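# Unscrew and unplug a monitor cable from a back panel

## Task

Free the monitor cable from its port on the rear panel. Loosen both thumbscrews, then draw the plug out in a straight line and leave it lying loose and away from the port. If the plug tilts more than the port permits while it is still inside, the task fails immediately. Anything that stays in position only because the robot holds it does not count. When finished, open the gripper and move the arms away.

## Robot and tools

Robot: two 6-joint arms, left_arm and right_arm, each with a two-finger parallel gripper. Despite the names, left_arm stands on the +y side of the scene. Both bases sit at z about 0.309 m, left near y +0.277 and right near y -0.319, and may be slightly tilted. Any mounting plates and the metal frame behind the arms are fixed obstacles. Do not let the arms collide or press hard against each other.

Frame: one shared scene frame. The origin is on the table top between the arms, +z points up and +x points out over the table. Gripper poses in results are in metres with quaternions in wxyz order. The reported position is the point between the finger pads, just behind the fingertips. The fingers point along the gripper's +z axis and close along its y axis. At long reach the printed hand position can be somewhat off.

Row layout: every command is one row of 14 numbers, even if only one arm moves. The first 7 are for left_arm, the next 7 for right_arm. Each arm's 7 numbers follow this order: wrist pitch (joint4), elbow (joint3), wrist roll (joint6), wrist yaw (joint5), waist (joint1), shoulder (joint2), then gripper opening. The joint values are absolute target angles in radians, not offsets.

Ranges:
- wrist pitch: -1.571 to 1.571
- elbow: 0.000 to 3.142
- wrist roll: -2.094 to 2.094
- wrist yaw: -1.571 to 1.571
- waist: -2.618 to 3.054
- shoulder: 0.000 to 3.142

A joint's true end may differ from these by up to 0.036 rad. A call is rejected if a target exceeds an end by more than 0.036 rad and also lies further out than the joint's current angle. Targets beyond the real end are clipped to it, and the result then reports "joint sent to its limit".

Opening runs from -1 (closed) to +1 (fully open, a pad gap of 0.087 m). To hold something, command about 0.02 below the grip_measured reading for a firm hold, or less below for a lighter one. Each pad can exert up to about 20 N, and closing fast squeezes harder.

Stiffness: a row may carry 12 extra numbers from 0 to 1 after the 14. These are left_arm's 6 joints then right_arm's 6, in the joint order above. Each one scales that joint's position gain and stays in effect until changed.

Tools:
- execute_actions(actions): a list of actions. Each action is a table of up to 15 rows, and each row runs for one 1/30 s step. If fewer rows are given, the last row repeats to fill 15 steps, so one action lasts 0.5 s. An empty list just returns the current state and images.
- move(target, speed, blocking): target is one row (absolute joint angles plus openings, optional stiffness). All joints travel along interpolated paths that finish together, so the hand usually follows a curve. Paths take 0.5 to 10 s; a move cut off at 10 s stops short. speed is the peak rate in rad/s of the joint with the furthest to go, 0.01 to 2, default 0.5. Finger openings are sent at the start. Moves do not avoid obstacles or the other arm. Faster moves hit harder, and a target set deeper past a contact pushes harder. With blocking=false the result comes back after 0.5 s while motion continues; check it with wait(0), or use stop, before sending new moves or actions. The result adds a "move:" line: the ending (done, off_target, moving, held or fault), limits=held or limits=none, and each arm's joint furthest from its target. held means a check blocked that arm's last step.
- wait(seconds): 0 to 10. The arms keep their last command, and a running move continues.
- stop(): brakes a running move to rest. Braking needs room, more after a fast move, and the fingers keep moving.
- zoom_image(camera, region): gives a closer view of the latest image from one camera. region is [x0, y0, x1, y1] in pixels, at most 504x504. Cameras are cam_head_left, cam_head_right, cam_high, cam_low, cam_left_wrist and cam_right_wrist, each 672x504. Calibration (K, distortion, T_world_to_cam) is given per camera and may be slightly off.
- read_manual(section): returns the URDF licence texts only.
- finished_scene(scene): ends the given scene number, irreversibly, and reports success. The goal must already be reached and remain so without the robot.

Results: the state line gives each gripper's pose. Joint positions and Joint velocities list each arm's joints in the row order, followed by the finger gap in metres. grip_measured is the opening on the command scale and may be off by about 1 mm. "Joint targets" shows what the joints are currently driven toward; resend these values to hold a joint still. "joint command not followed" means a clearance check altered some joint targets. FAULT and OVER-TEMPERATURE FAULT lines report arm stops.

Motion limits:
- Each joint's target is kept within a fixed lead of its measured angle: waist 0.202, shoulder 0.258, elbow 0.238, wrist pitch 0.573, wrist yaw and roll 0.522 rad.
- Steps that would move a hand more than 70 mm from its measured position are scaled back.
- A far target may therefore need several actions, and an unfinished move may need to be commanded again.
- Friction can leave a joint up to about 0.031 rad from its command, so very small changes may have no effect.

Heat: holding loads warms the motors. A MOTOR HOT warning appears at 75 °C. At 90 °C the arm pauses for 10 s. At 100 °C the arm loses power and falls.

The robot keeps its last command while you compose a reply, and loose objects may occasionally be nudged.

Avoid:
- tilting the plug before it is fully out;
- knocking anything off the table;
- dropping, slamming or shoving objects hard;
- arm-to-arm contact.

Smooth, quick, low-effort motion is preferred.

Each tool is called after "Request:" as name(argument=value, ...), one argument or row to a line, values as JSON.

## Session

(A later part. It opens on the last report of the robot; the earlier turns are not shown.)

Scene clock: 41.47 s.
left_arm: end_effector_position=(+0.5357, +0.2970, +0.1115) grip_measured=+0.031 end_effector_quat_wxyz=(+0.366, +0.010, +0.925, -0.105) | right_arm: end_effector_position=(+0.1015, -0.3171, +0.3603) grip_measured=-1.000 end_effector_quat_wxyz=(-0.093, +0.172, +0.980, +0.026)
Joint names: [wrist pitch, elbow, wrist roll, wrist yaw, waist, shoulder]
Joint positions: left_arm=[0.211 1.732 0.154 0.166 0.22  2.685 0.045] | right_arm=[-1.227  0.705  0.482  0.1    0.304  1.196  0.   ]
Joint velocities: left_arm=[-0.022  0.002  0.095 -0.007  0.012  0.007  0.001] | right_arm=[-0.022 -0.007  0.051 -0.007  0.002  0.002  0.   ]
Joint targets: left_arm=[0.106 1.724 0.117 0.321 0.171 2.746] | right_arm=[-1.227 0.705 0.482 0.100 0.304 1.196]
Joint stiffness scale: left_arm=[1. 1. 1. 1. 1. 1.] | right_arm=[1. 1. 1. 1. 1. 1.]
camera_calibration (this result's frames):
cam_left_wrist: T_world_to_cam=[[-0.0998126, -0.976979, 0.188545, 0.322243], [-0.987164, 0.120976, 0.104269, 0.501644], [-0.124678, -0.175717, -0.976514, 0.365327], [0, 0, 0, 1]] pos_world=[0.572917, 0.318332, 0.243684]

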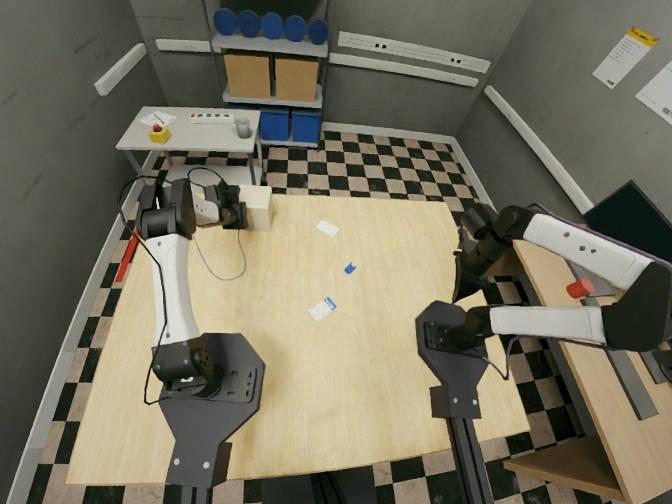

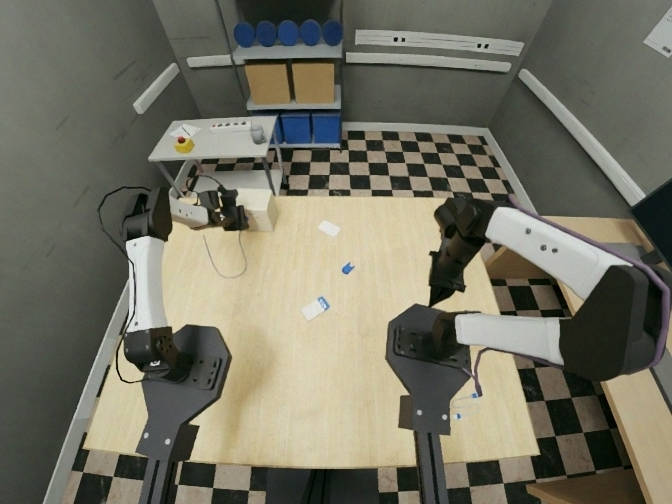

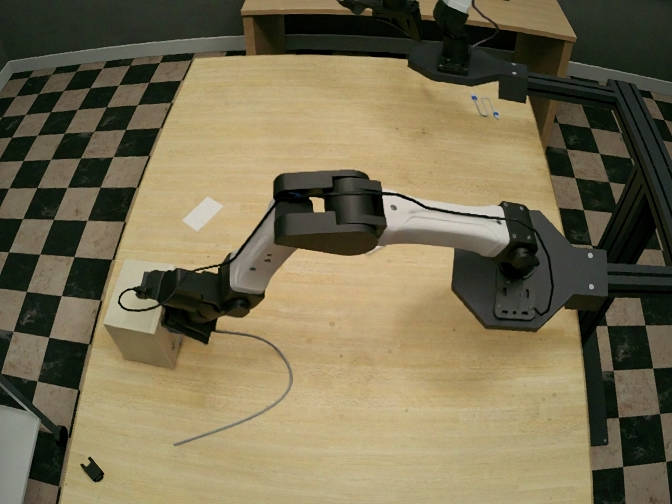

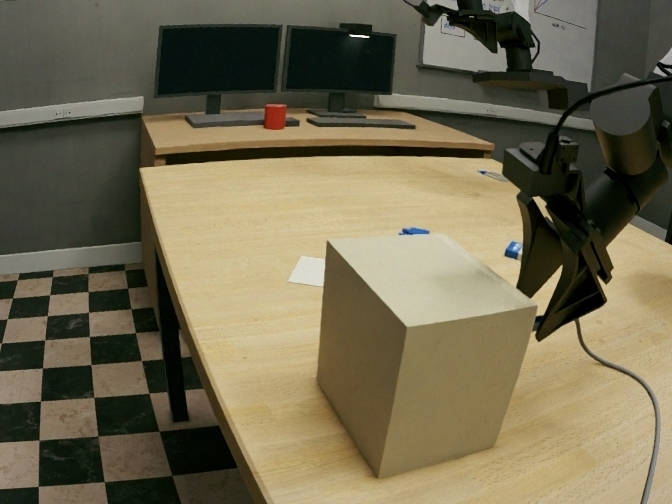

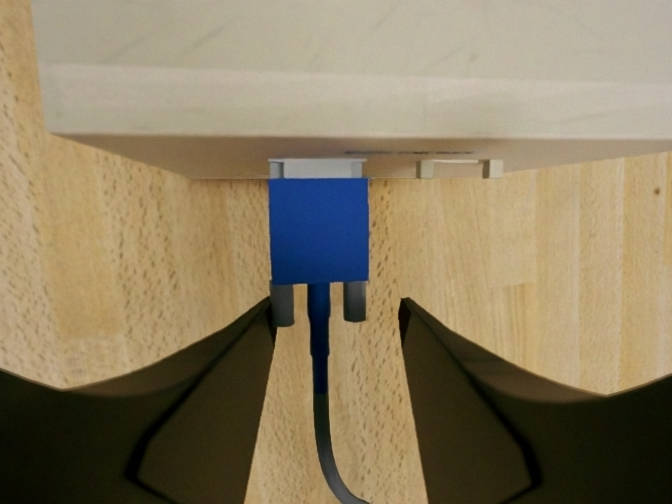

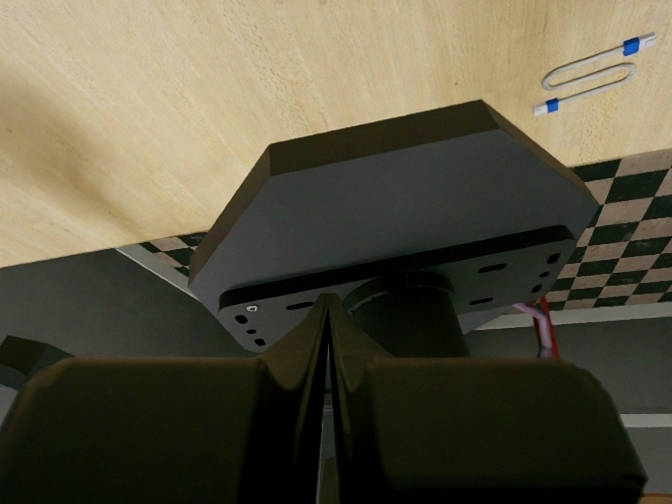

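Request:
execute_actions(
  actions=[
    [[0.2,1.73,0.15,0.17,0.215,2.685,0.03,-1.227,0.705,0.482,0.1,0.304,1.196,-1],[0.2,1.73,0.15,0.165,0.22,2.68,0.03,-1.227,0.705,0.482,0.1,0.304,1.196,-1],[0.2,1.73,0.15,0.165,0.22,2.68,0.03,-1.227,0.705,0.482,0.1,0.304,1.196,-1],[0.2,1.73,0.15,0.165,0.22,2.68,0.03,-1.227,0.705,0.482,0.1,0.304,1.196,-1],[0.2,1.73,0.15,0.165,0.22,2.68,0.2,-1.227,0.705,0.482,0.1,0.304,1.196,-1]],
    [[0.2,1.70,0.15,0.165,0.22,2.64,0.2,-1.227,0.705,0.482,0.1,0.304,1.196,-1]],
    [[0.2,1.68,0.15,0.165,0.22,2.60,0.2,-1.227,0.705,0.482,0.1,0.304,1.196,-1]],
  ],
)

Request:
move(
  target=[-0.046,2.05,-0.07,0.684,0.424,2.833,-0.66,-1.227,0.705,0.482,0.1,0.304,1.196,-1],
  speed=0.35,
)

Scene clock: 47.53 s.
left_arm: end_effector_position=(+0.5440, +0.3068, +0.1444) grip_measured=+0.200 end_effector_quat_wxyz=(+0.385, +0.008, +0.918, -0.096) | right_arm: end_effector_position=(+0.1015, -0.3171, +0.3603) grip_measured=-1.000 end_effector_quat_wxyz=(-0.093, +0.172, +0.980, +0.026)
Joint names: [wrist pitch, elbow, wrist roll, wrist yaw, waist, shoulder]
Joint positions: left_arm=[0.206 1.697 0.155 0.158 0.223 2.603 0.052] | right_arm=[-1.227  0.705  0.482  0.1    0.304  1.196  0.   ]
Joint velocities: left_arm=[ 0.007  0.012 -0.022 -0.11   0.017 -0.002 -0.   ] | right_arm=[ 0.022 -0.002 -0.022  0.037  0.012  0.007  0.   ]
Joint targets: left_arm=[0.200 1.680 0.150 0.165 0.220 2.600] | right_arm=[-1.227 0.705 0.482 0.100 0.304 1.196]
Joint stiffness scale: left_arm=[1. 1. 1. 1. 1. 1.] | right_arm=[1. 1. 1. 1. 1. 1.]
camera_calibration (this result's frames):
cam_left_wrist: T_world_to_cam=[[-0.0928467, -0.980521, 0.173084, 0.325983], [-0.992098, 0.105837, 0.0673771, 0.517898], [-0.0843832, -0.16546, -0.9826, 0.376004], [0, 0, 0, 1]] pos_world=[0.575801, 0.327034, 0.278145]

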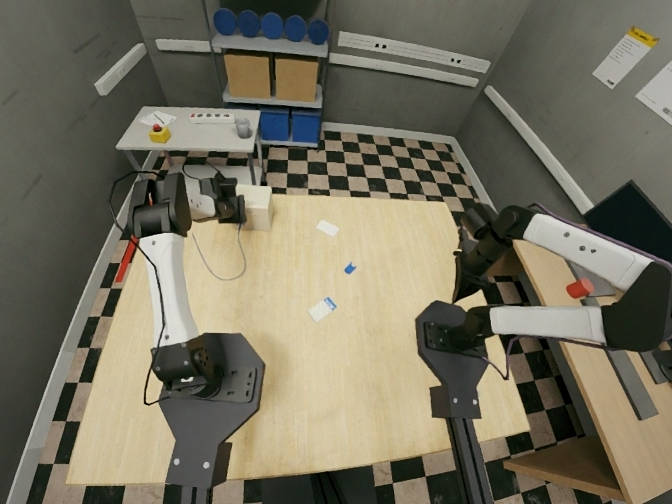

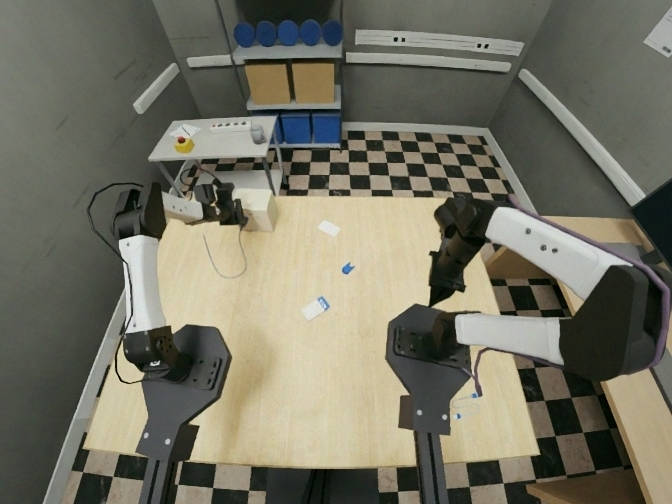

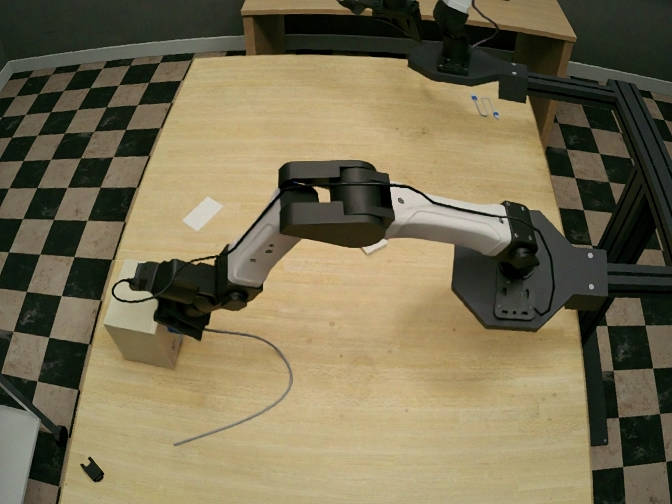

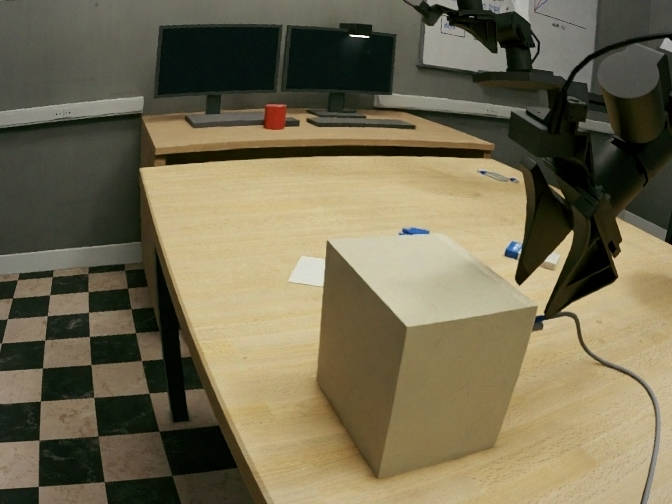

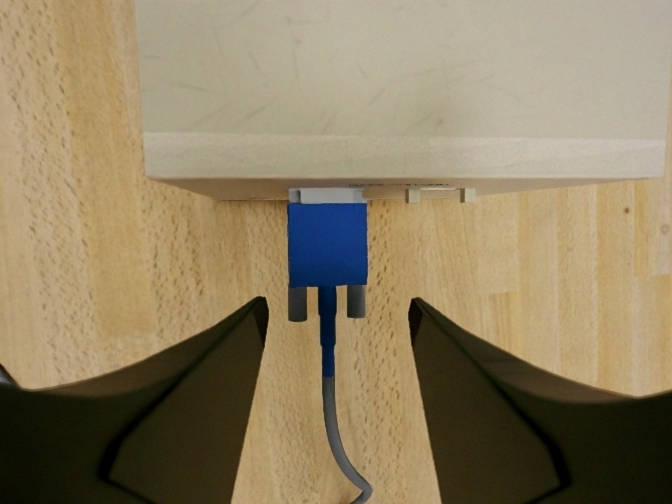

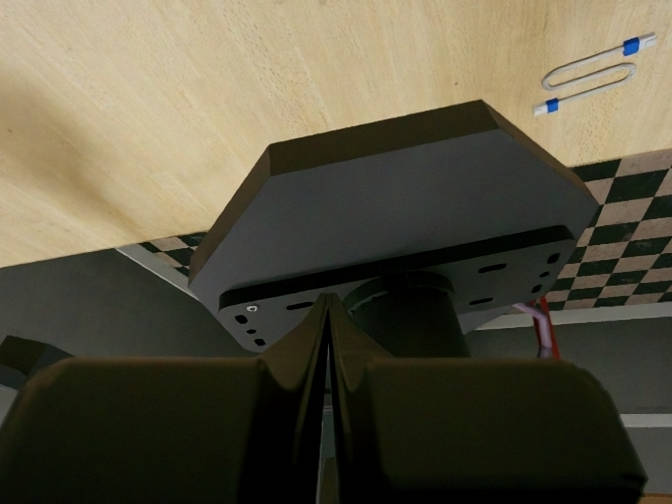

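Scene clock: 49.77 s.
left_arm: end_effector_position=(+0.5426, +0.3334, +0.1274) grip_measured=-0.660 end_effector_quat_wxyz=(+0.340, -0.093, +0.874, -0.335) | right_arm: end_effector_position=(+0.1015, -0.3171, +0.3603) grip_measured=-1.000 end_effector_quat_wxyz=(-0.093, +0.172, +0.980, +0.026)
Joint names: [wrist pitch, elbow, wrist roll, wrist yaw, waist, shoulder]
Joint positions: left_arm=[-0.028  2.035 -0.063  0.674  0.419  2.813  0.015] | right_arm=[-1.227  0.705  0.482  0.1    0.304  1.196  0.   ]
Joint velocities: left_arm=[-0.022  0.002 -0.007 -0.066  0.002  0.007 -0.001] | right_arm=[-0.007 -0.022  0.037 -0.022  0.002 -0.002  0.   ]
Joint targets: left_arm=[-0.046 2.050 -0.070 0.684 0.424 2.833] | right_arm=[-1.227 0.705 0.482 0.100 0.304 1.196]
Joint stiffness scale: left_arm=[1. 1. 1. 1. 1. 1.] | right_arm=[1. 1. 1. 1. 1. 1.]
move: done; limits=none; left_arm: farthest joint: the shoulder, 0.020 radians from its target (0.230 radians at the start); right_arm: farthest joint: the waist, 0.000 radians from its target (0.000 radians at the start)
camera_calibration (this result's frames):
cam_left_wrist: T_world_to_cam=[[-0.0700796, -0.755987, 0.650825, 0.206778], [-0.985901, 0.151869, 0.0702483, 0.495683], [-0.151947, -0.636726, -0.755971, 0.528525], [0, 0, 0, 1]] pos_world=[0.583493, 0.417568, 0.230152]

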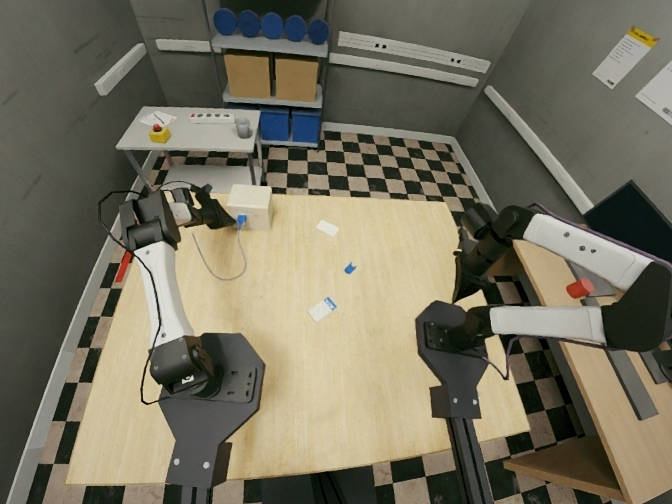

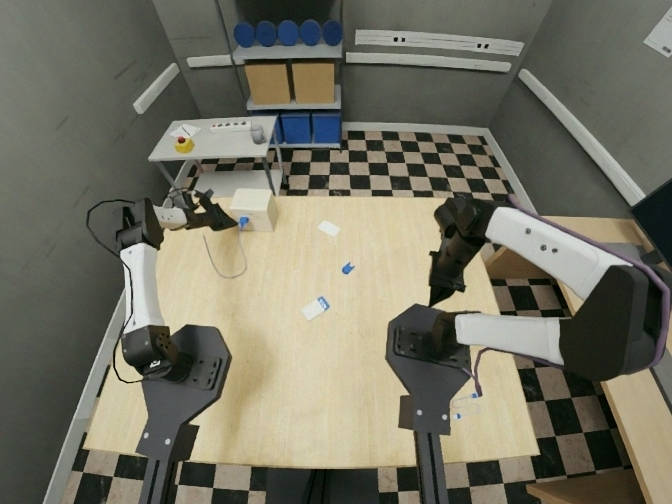

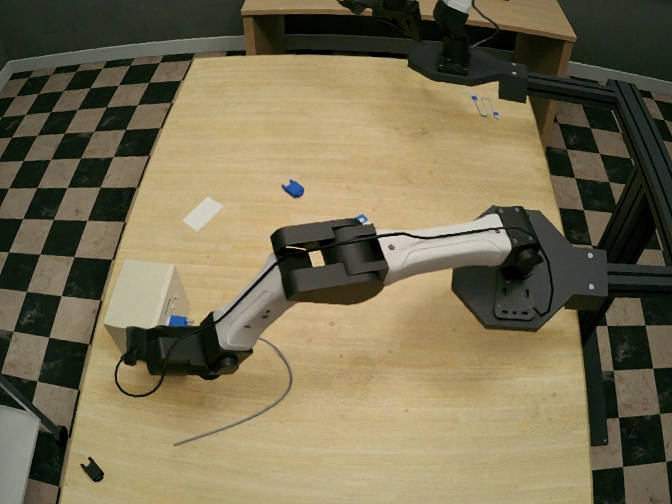

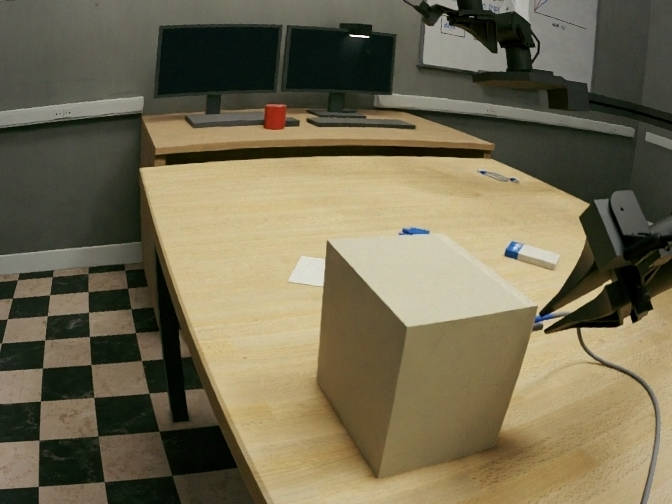

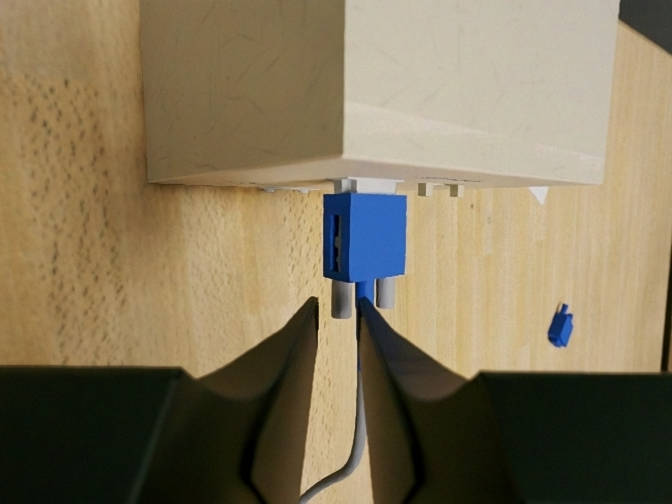

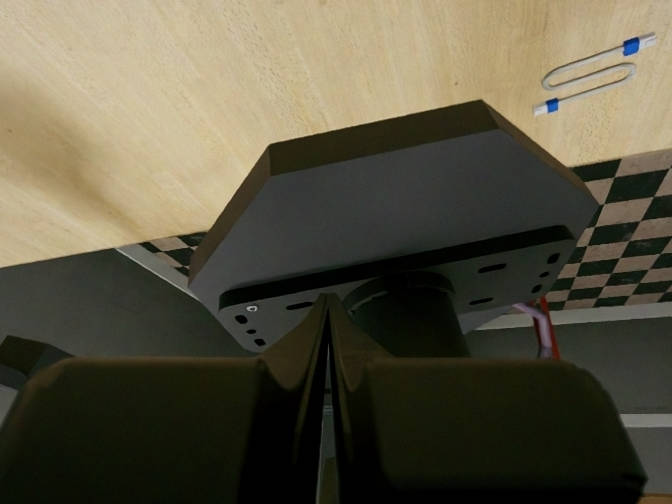

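Request:
move(
  target=[0.028,2.035,-0.08,0.674,0.395,2.862,-0.66,-1.227,0.705,0.482,0.1,0.304,1.196,-1],
  speed=0.06,
)

Request:
zoom_image(
  camera="cam_left_wrist",
  region=[260, 150, 460, 370],
)

Scene clock: 51.43 s.
left_arm: end_effector_position=(+0.5459, +0.3233, +0.1205) grip_measured=-0.660 end_effector_quat_wxyz=(+0.348, -0.087, +0.870, -0.338) | right_arm: end_effector_position=(+0.1015, -0.3171, +0.3603) grip_measured=-1.000 end_effector_quat_wxyz=(-0.093, +0.172, +0.980, +0.026)
Joint names: [wrist pitch, elbow, wrist roll, wrist yaw, waist, shoulder]
Joint positions: left_arm=[ 0.021  2.035 -0.073  0.675  0.404  2.838  0.015] | right_arm=[-1.227  0.705  0.482  0.1    0.304  1.196  0.   ]
Joint velocities: left_arm=[-0.051 -0.002  0.007 -0.037  0.002 -0.002  0.001] | right_arm=[-0.037 -0.002  0.066  0.007 -0.007 -0.012  0.   ]
Joint targets: left_arm=[0.028 2.035 -0.080 0.674 0.395 2.862] | right_arm=[-1.227 0.705 0.482 0.100 0.304 1.196]
Joint stiffness scale: left_arm=[1. 1. 1. 1. 1. 1.] | right_arm=[1. 1. 1. 1. 1. 1.]
move: off_target (left_arm); limits=none; left_arm: farthest joint: the shoulder, 0.024 radians from its target (0.049 radians at the start); right_arm: farthest joint: the waist, 0.000 radians from its target (0.000 radians at the start)
camera_calibration (this result's frames):
cam_left_wrist: T_world_to_cam=[[-0.0880047, -0.754926, 0.649878, 0.213433], [-0.986168, 0.158022, 0.0500214, 0.501636], [-0.140458, -0.636487, -0.758391, 0.511298], [0, 0, 0, 1]] pos_world=[0.585296, 0.40729, 0.223966]

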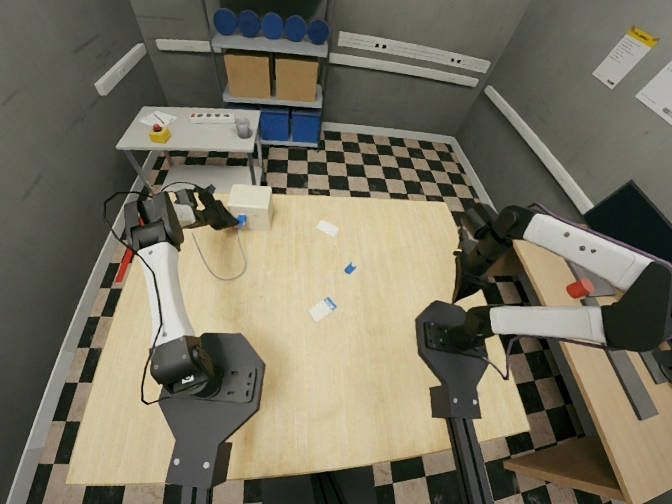

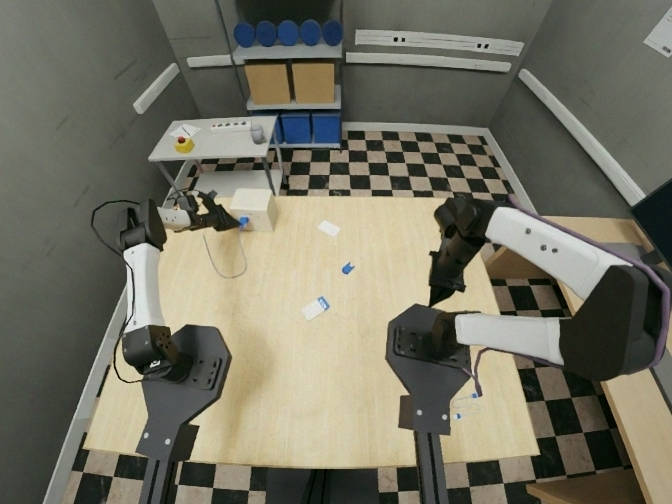

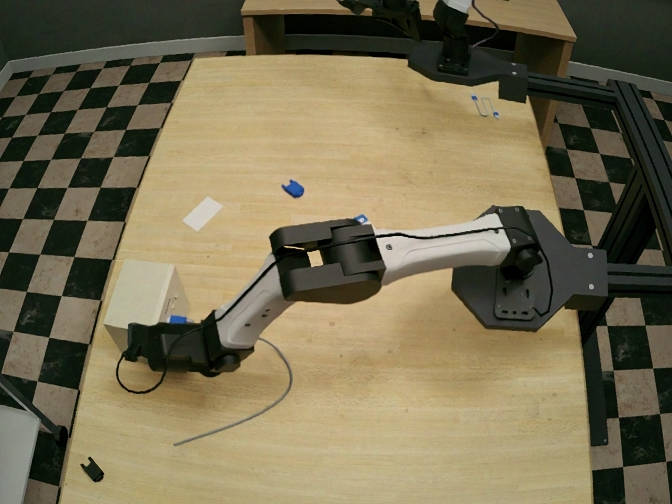

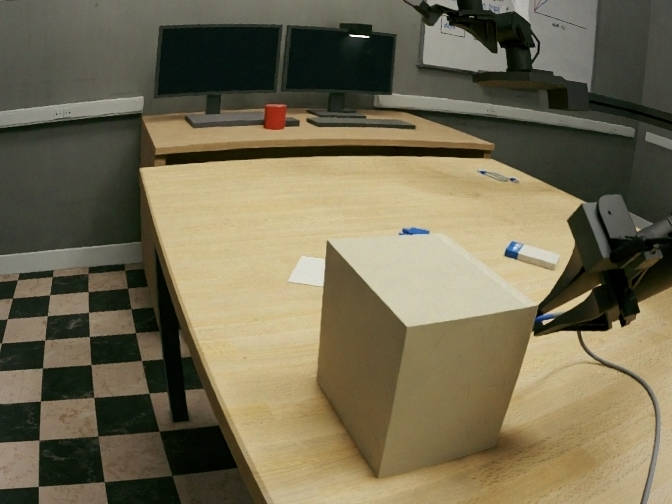

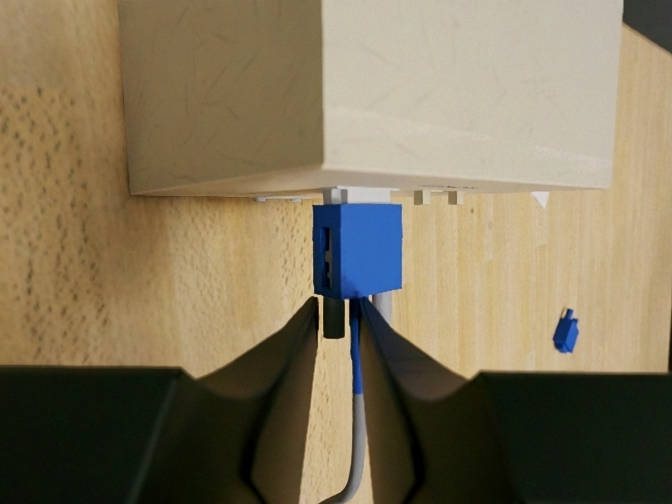

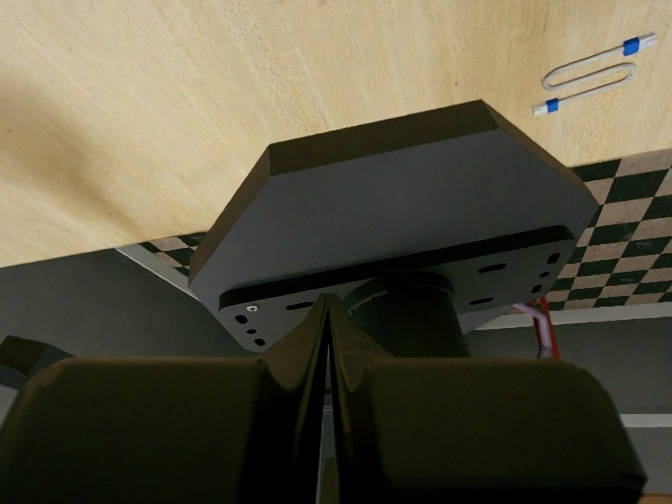

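Region (260, 150, 460, 370) of cam_left_wrist's 672x504 image, scaled by 2.291, with more detail than that image has; it fills the left 458 columns of this view, and the rest is white.

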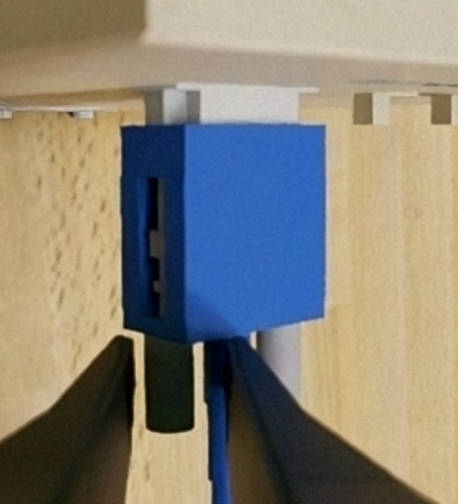

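Request:
execute_actions(
  actions=[
    [[0.02,2.012,-0.08,0.674,0.395,2.855,-0.66,-1.227,0.705,0.482,0.1,0.304,1.196,-1]],
    [[0.02,2.005,-0.08,0.674,0.395,2.855,-0.66,-1.227,0.705,0.482,0.1,0.304,1.196,-1]],
  ],
)

Scene clock: 52.70 s.
left_arm: end_effector_position=(+0.5455, +0.3230, +0.1199) grip_measured=-0.660 end_effector_quat_wxyz=(+0.348, -0.088, +0.870, -0.338) | right_arm: end_effector_position=(+0.1015, -0.3171, +0.3603) grip_measured=-1.000 end_effector_quat_wxyz=(-0.093, +0.172, +0.980, +0.026)
Joint names: [wrist pitch, elbow, wrist roll, wrist yaw, waist, shoulder]
Joint positions: left_arm=[ 0.026  2.031 -0.076  0.675  0.404  2.838  0.015] | right_arm=[-1.227  0.705  0.482  0.1    0.304  1.196  0.   ]
Joint velocities: left_arm=[ 0.037 -0.017  0.022 -0.022  0.027 -0.002  0.   ] | right_arm=[ 0.081 -0.012  0.022  0.037  0.002  0.007  0.   ]
Joint targets: left_arm=[0.020 2.005 -0.080 0.674 0.395 2.855] | right_arm=[-1.227 0.705 0.482 0.100 0.304 1.196]
Joint stiffness scale: left_arm=[1. 1. 1. 1. 1. 1.] | right_arm=[1. 1. 1. 1. 1. 1.]
camera_calibration (this result's frames):
cam_left_wrist: T_world_to_cam=[[-0.0863154, -0.753991, 0.651189, 0.212155], [-0.986421, 0.156351, 0.0502829, 0.501944], [-0.139727, -0.638006, -0.757248, 0.510518], [0, 0, 0, 1]] pos_world=[0.584774, 0.407197, 0.223197]

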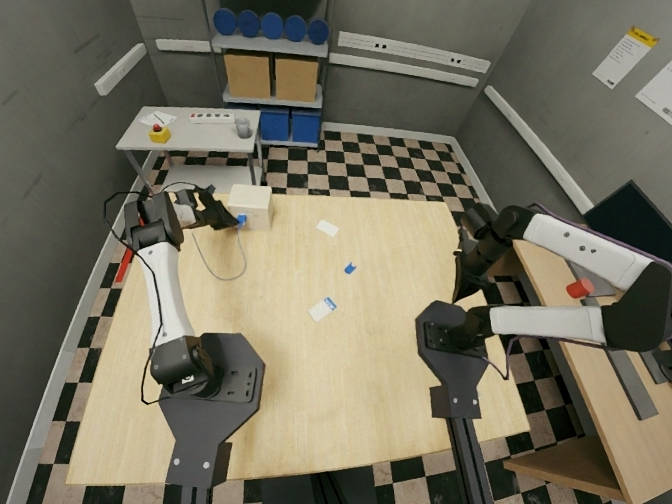

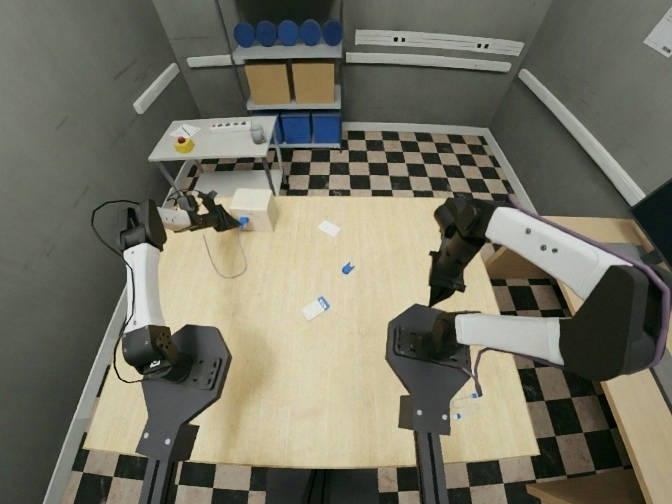

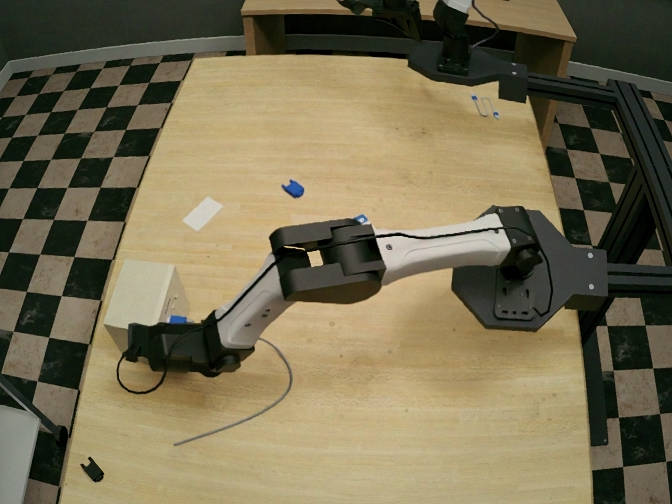

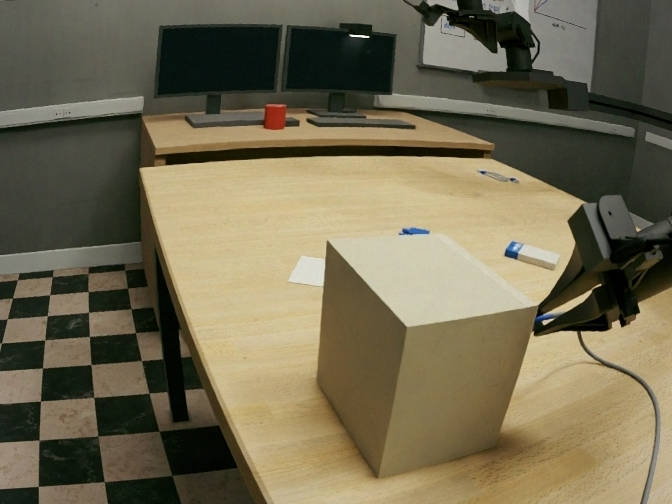

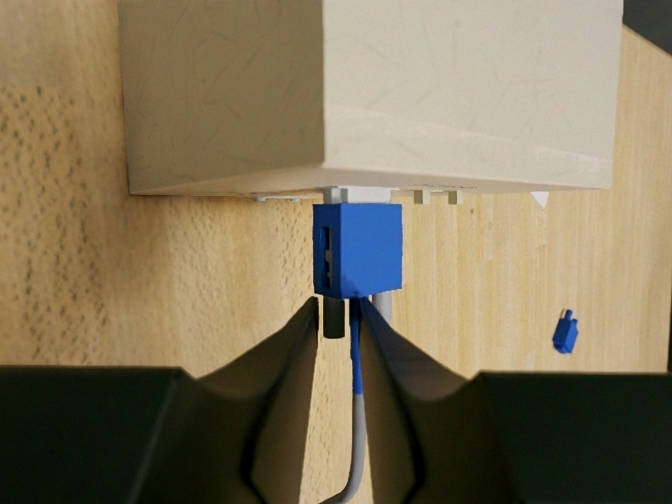

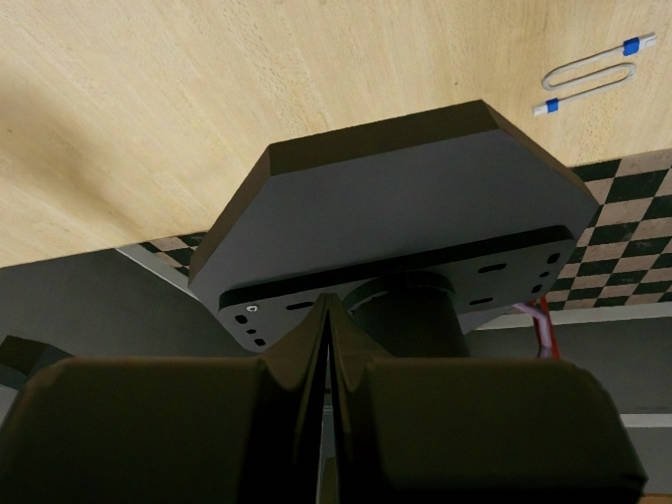

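Request:
execute_actions(
  actions=[
    [[0.02,2.012,-0.08,0.674,0.4,2.85,-0.7,-1.227,0.705,0.482,0.1,0.304,1.196,-1],[0.02,2.012,-0.08,0.674,0.4,2.85,-0.72,-1.227,0.705,0.482,0.1,0.304,1.196,-1],[0.02,2.012,-0.08,0.674,0.4,2.85,-0.74,-1.227,0.705,0.482,0.1,0.304,1.196,-1],[0.02,2.012,-0.08,0.674,0.4,2.85,-0.76,-1.227,0.705,0.482,0.1,0.304,1.196,-1],[0.02,2.012,-0.08,0.674,0.4,2.85,-0.78,-1.227,0.705,0.482,0.1,0.304,1.196,-1],[0.02,2.012,-0.08,0.674,0.4,2.85,-0.79,-1.227,0.705,0.482,0.1,0.304,1.196,-1],[0.02,2.012,-0.08,0.674,0.4,2.85,-0.80,-1.227,0.705,0.482,0.1,0.304,1.196,-1],[0.02,2.012,-0.08,0.674,0.4,2.85,-0.81,-1.227,0.705,0.482,0.1,0.304,1.196,-1],[0.02,2.012,-0.08,0.674,0.4,2.85,-0.82,-1.227,0.705,0.482,0.1,0.304,1.196,-1],[0.02,2.012,-0.08,0.674,0.4,2.85,-0.83,-1.227,0.705,0.482,0.1,0.304,1.196,-1],[0.02,2.012,-0.08,0.674,0.4,2.85,-0.85,-1.227,0.705,0.482,0.1,0.304,1.196,-1]],
  ],
)

Scene clock: 54.03 s.
left_arm: end_effector_position=(+0.5458, +0.3238, +0.1194) grip_measured=-0.843 end_effector_quat_wxyz=(+0.348, -0.089, +0.871, -0.335) | right_arm: end_effector_position=(+0.1015, -0.3171, +0.3603) grip_measured=-1.000 end_effector_quat_wxyz=(-0.093, +0.172, +0.980, +0.026)
Joint names: [wrist pitch, elbow, wrist roll, wrist yaw, waist, shoulder]
Joint positions: left_arm=[ 0.027  2.031 -0.077  0.669  0.404  2.838  0.007] | right_arm=[-1.227  0.705  0.482  0.1    0.304  1.196  0.   ]
Joint velocities: left_arm=[-0.066  0.007  0.007 -0.051 -0.012 -0.002  0.001] | right_arm=[-0.066 -0.032 -0.022 -0.022  0.017  0.002  0.   ]
Joint targets: left_arm=[0.020 2.012 -0.080 0.674 0.400 2.850] | right_arm=[-1.227 0.705 0.482 0.100 0.304 1.196]
Joint stiffness scale: left_arm=[1. 1. 1. 1. 1. 1.] | right_arm=[1. 1. 1. 1. 1. 1.]
camera_calibration (this result's frames):
cam_left_wrist: T_world_to_cam=[[-0.0826261, -0.757021, 0.648145, 0.212479], [-0.986924, 0.152476, 0.0522747, 0.503415], [-0.138399, -0.63535, -0.759721, 0.509387], [0, 0, 0, 1]] pos_world=[0.584888, 0.407732, 0.222959]

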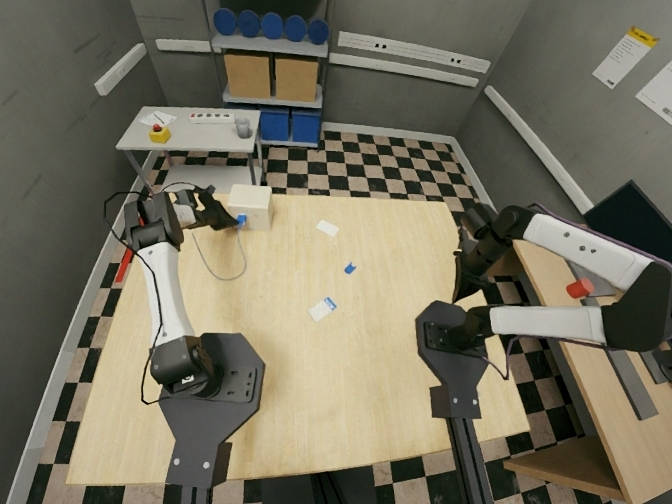

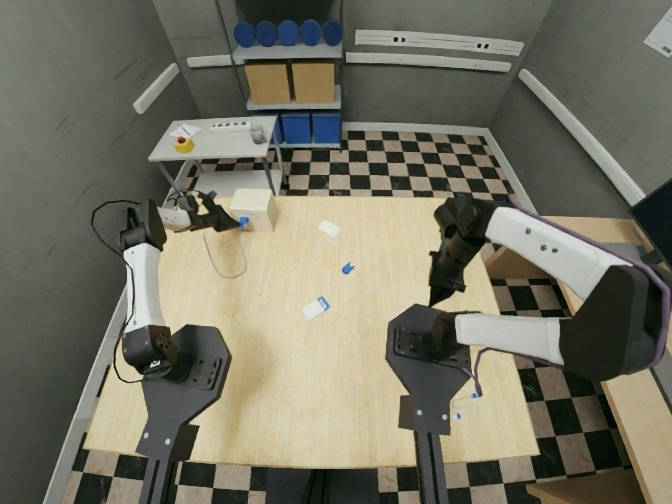

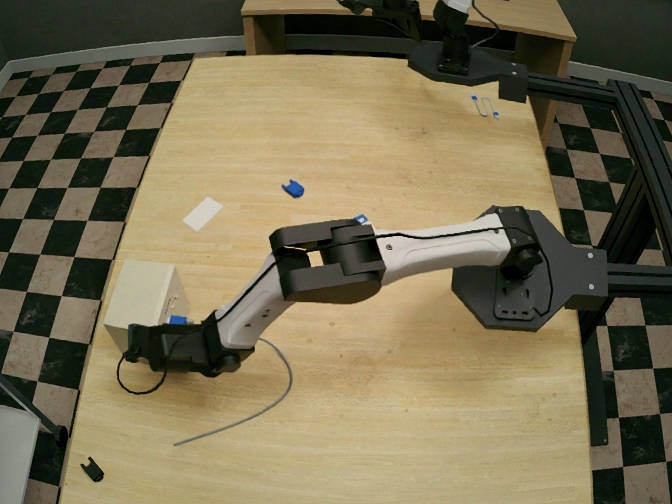

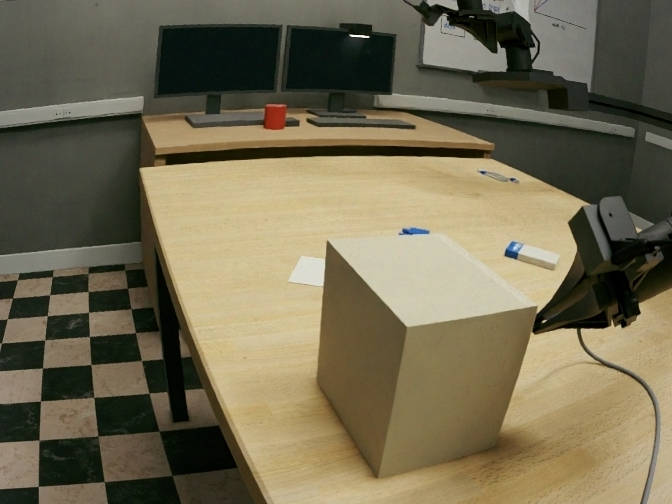

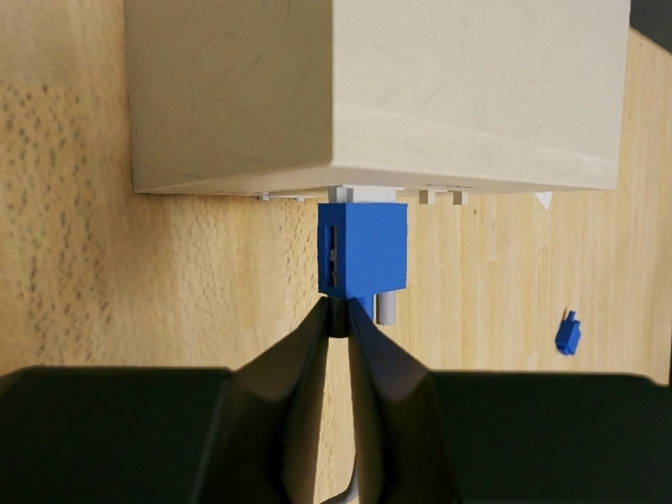

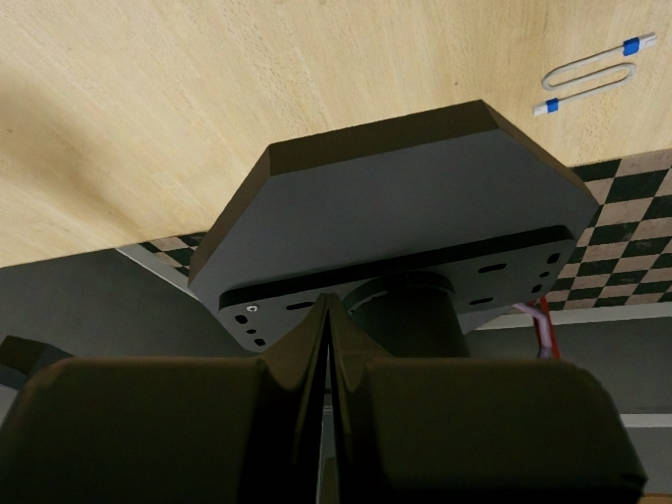

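Request:
execute_actions(
  actions=[
    [[0.01,2.0,-0.08,0.67,0.4,2.856,-0.78,-1.227,0.705,0.482,0.1,0.304,1.196,-1]],
    [[0.01,2.0,-0.08,0.67,0.4,2.856,-0.78,-1.227,0.705,0.482,0.1,0.304,1.196,-1]],
    [[0.01,2.0,-0.08,0.67,0.4,2.856,-0.8,-1.227,0.705,0.482,0.1,0.304,1.196,-1],[0.01,2.0,-0.08,0.67,0.4,2.856,-0.81,-1.227,0.705,0.482,0.1,0.304,1.196,-1],[0.01,2.0,-0.08,0.67,0.4,2.856,-0.82,-1.227,0.705,0.482,0.1,0.304,1.196,-1],[0.01,2.0,-0.08,0.67,0.4,2.856,-0.83,-1.227,0.705,0.482,0.1,0.304,1.196,-1],[0.01,2.0,-0.08,0.67,0.4,2.856,-0.84,-1.227,0.705,0.482,0.1,0.304,1.196,-1],[0.01,2.0,-0.08,0.67,0.4,2.856,-0.85,-1.227,0.705,0.482,0.1,0.304,1.196,-1],[0.01,2.0,-0.08,0.67,0.4,2.856,-0.87,-1.227,0.705,0.482,0.1,0.304,1.196,-1]],
  ],
)

Scene clock: 55.97 s.
left_arm: end_effector_position=(+0.5440, +0.3231, +0.1176) grip_measured=-0.841 end_effector_quat_wxyz=(+0.346, -0.090, +0.872, -0.336) | right_arm: end_effector_position=(+0.1015, -0.3171, +0.3603) grip_measured=-1.000 end_effector_quat_wxyz=(-0.093, +0.172, +0.980, +0.026)
Joint names: [wrist pitch, elbow, wrist roll, wrist yaw, waist, shoulder]
Joint positions: left_arm=[ 0.028  2.025 -0.077  0.668  0.404  2.838  0.007] | right_arm=[-1.227  0.705  0.482  0.1    0.304  1.196  0.   ]
Joint velocities: left_arm=[ 0.095 -0.007  0.051 -0.007 -0.012 -0.007  0.   ] | right_arm=[ 0.037  0.017  0.037  0.007 -0.002 -0.017  0.   ]
Joint targets: left_arm=[0.010 2.000 -0.080 0.670 0.400 2.856] | right_arm=[-1.227 0.705 0.482 0.100 0.304 1.196]
Joint stiffness scale: left_arm=[1. 1. 1. 1. 1. 1.] | right_arm=[1. 1. 1. 1. 1. 1.]
camera_calibration (this result's frames):
cam_left_wrist: T_world_to_cam=[[-0.0791828, -0.756498, 0.649185, 0.210773], [-0.986615, 0.152599, 0.0574847, 0.500978], [-0.142552, -0.635943, -0.758456, 0.509653], [0, 0, 0, 1]] pos_world=[0.583614, 0.407111, 0.22092]

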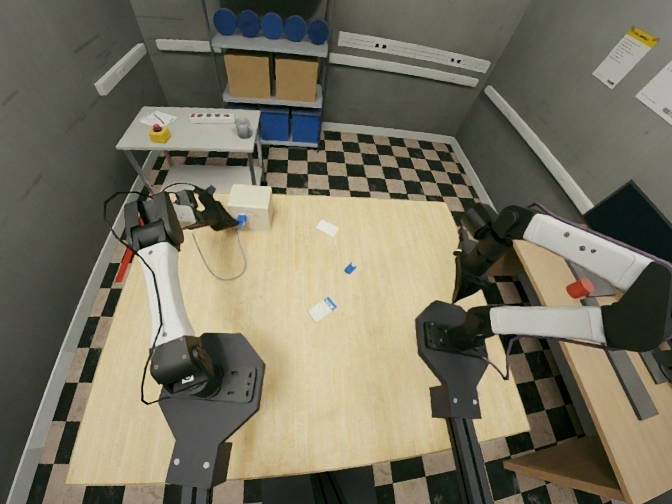

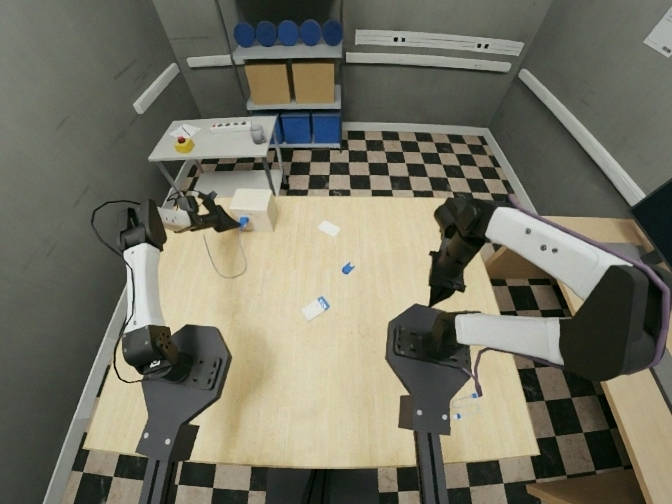

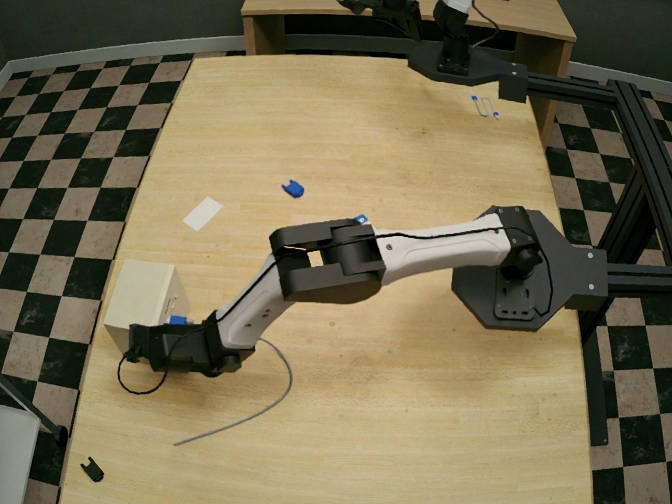

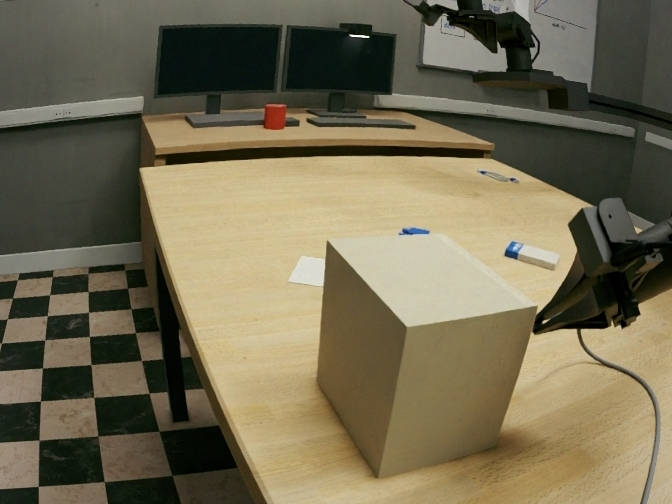

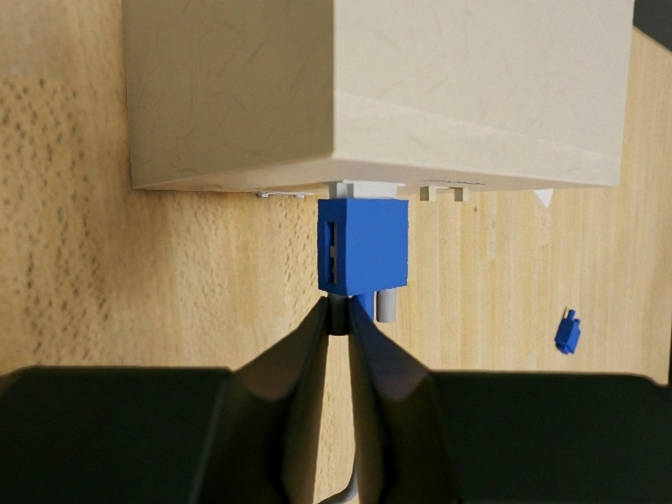

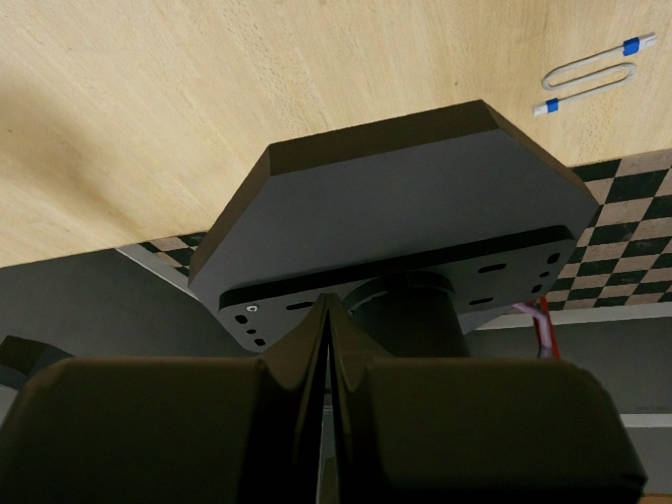

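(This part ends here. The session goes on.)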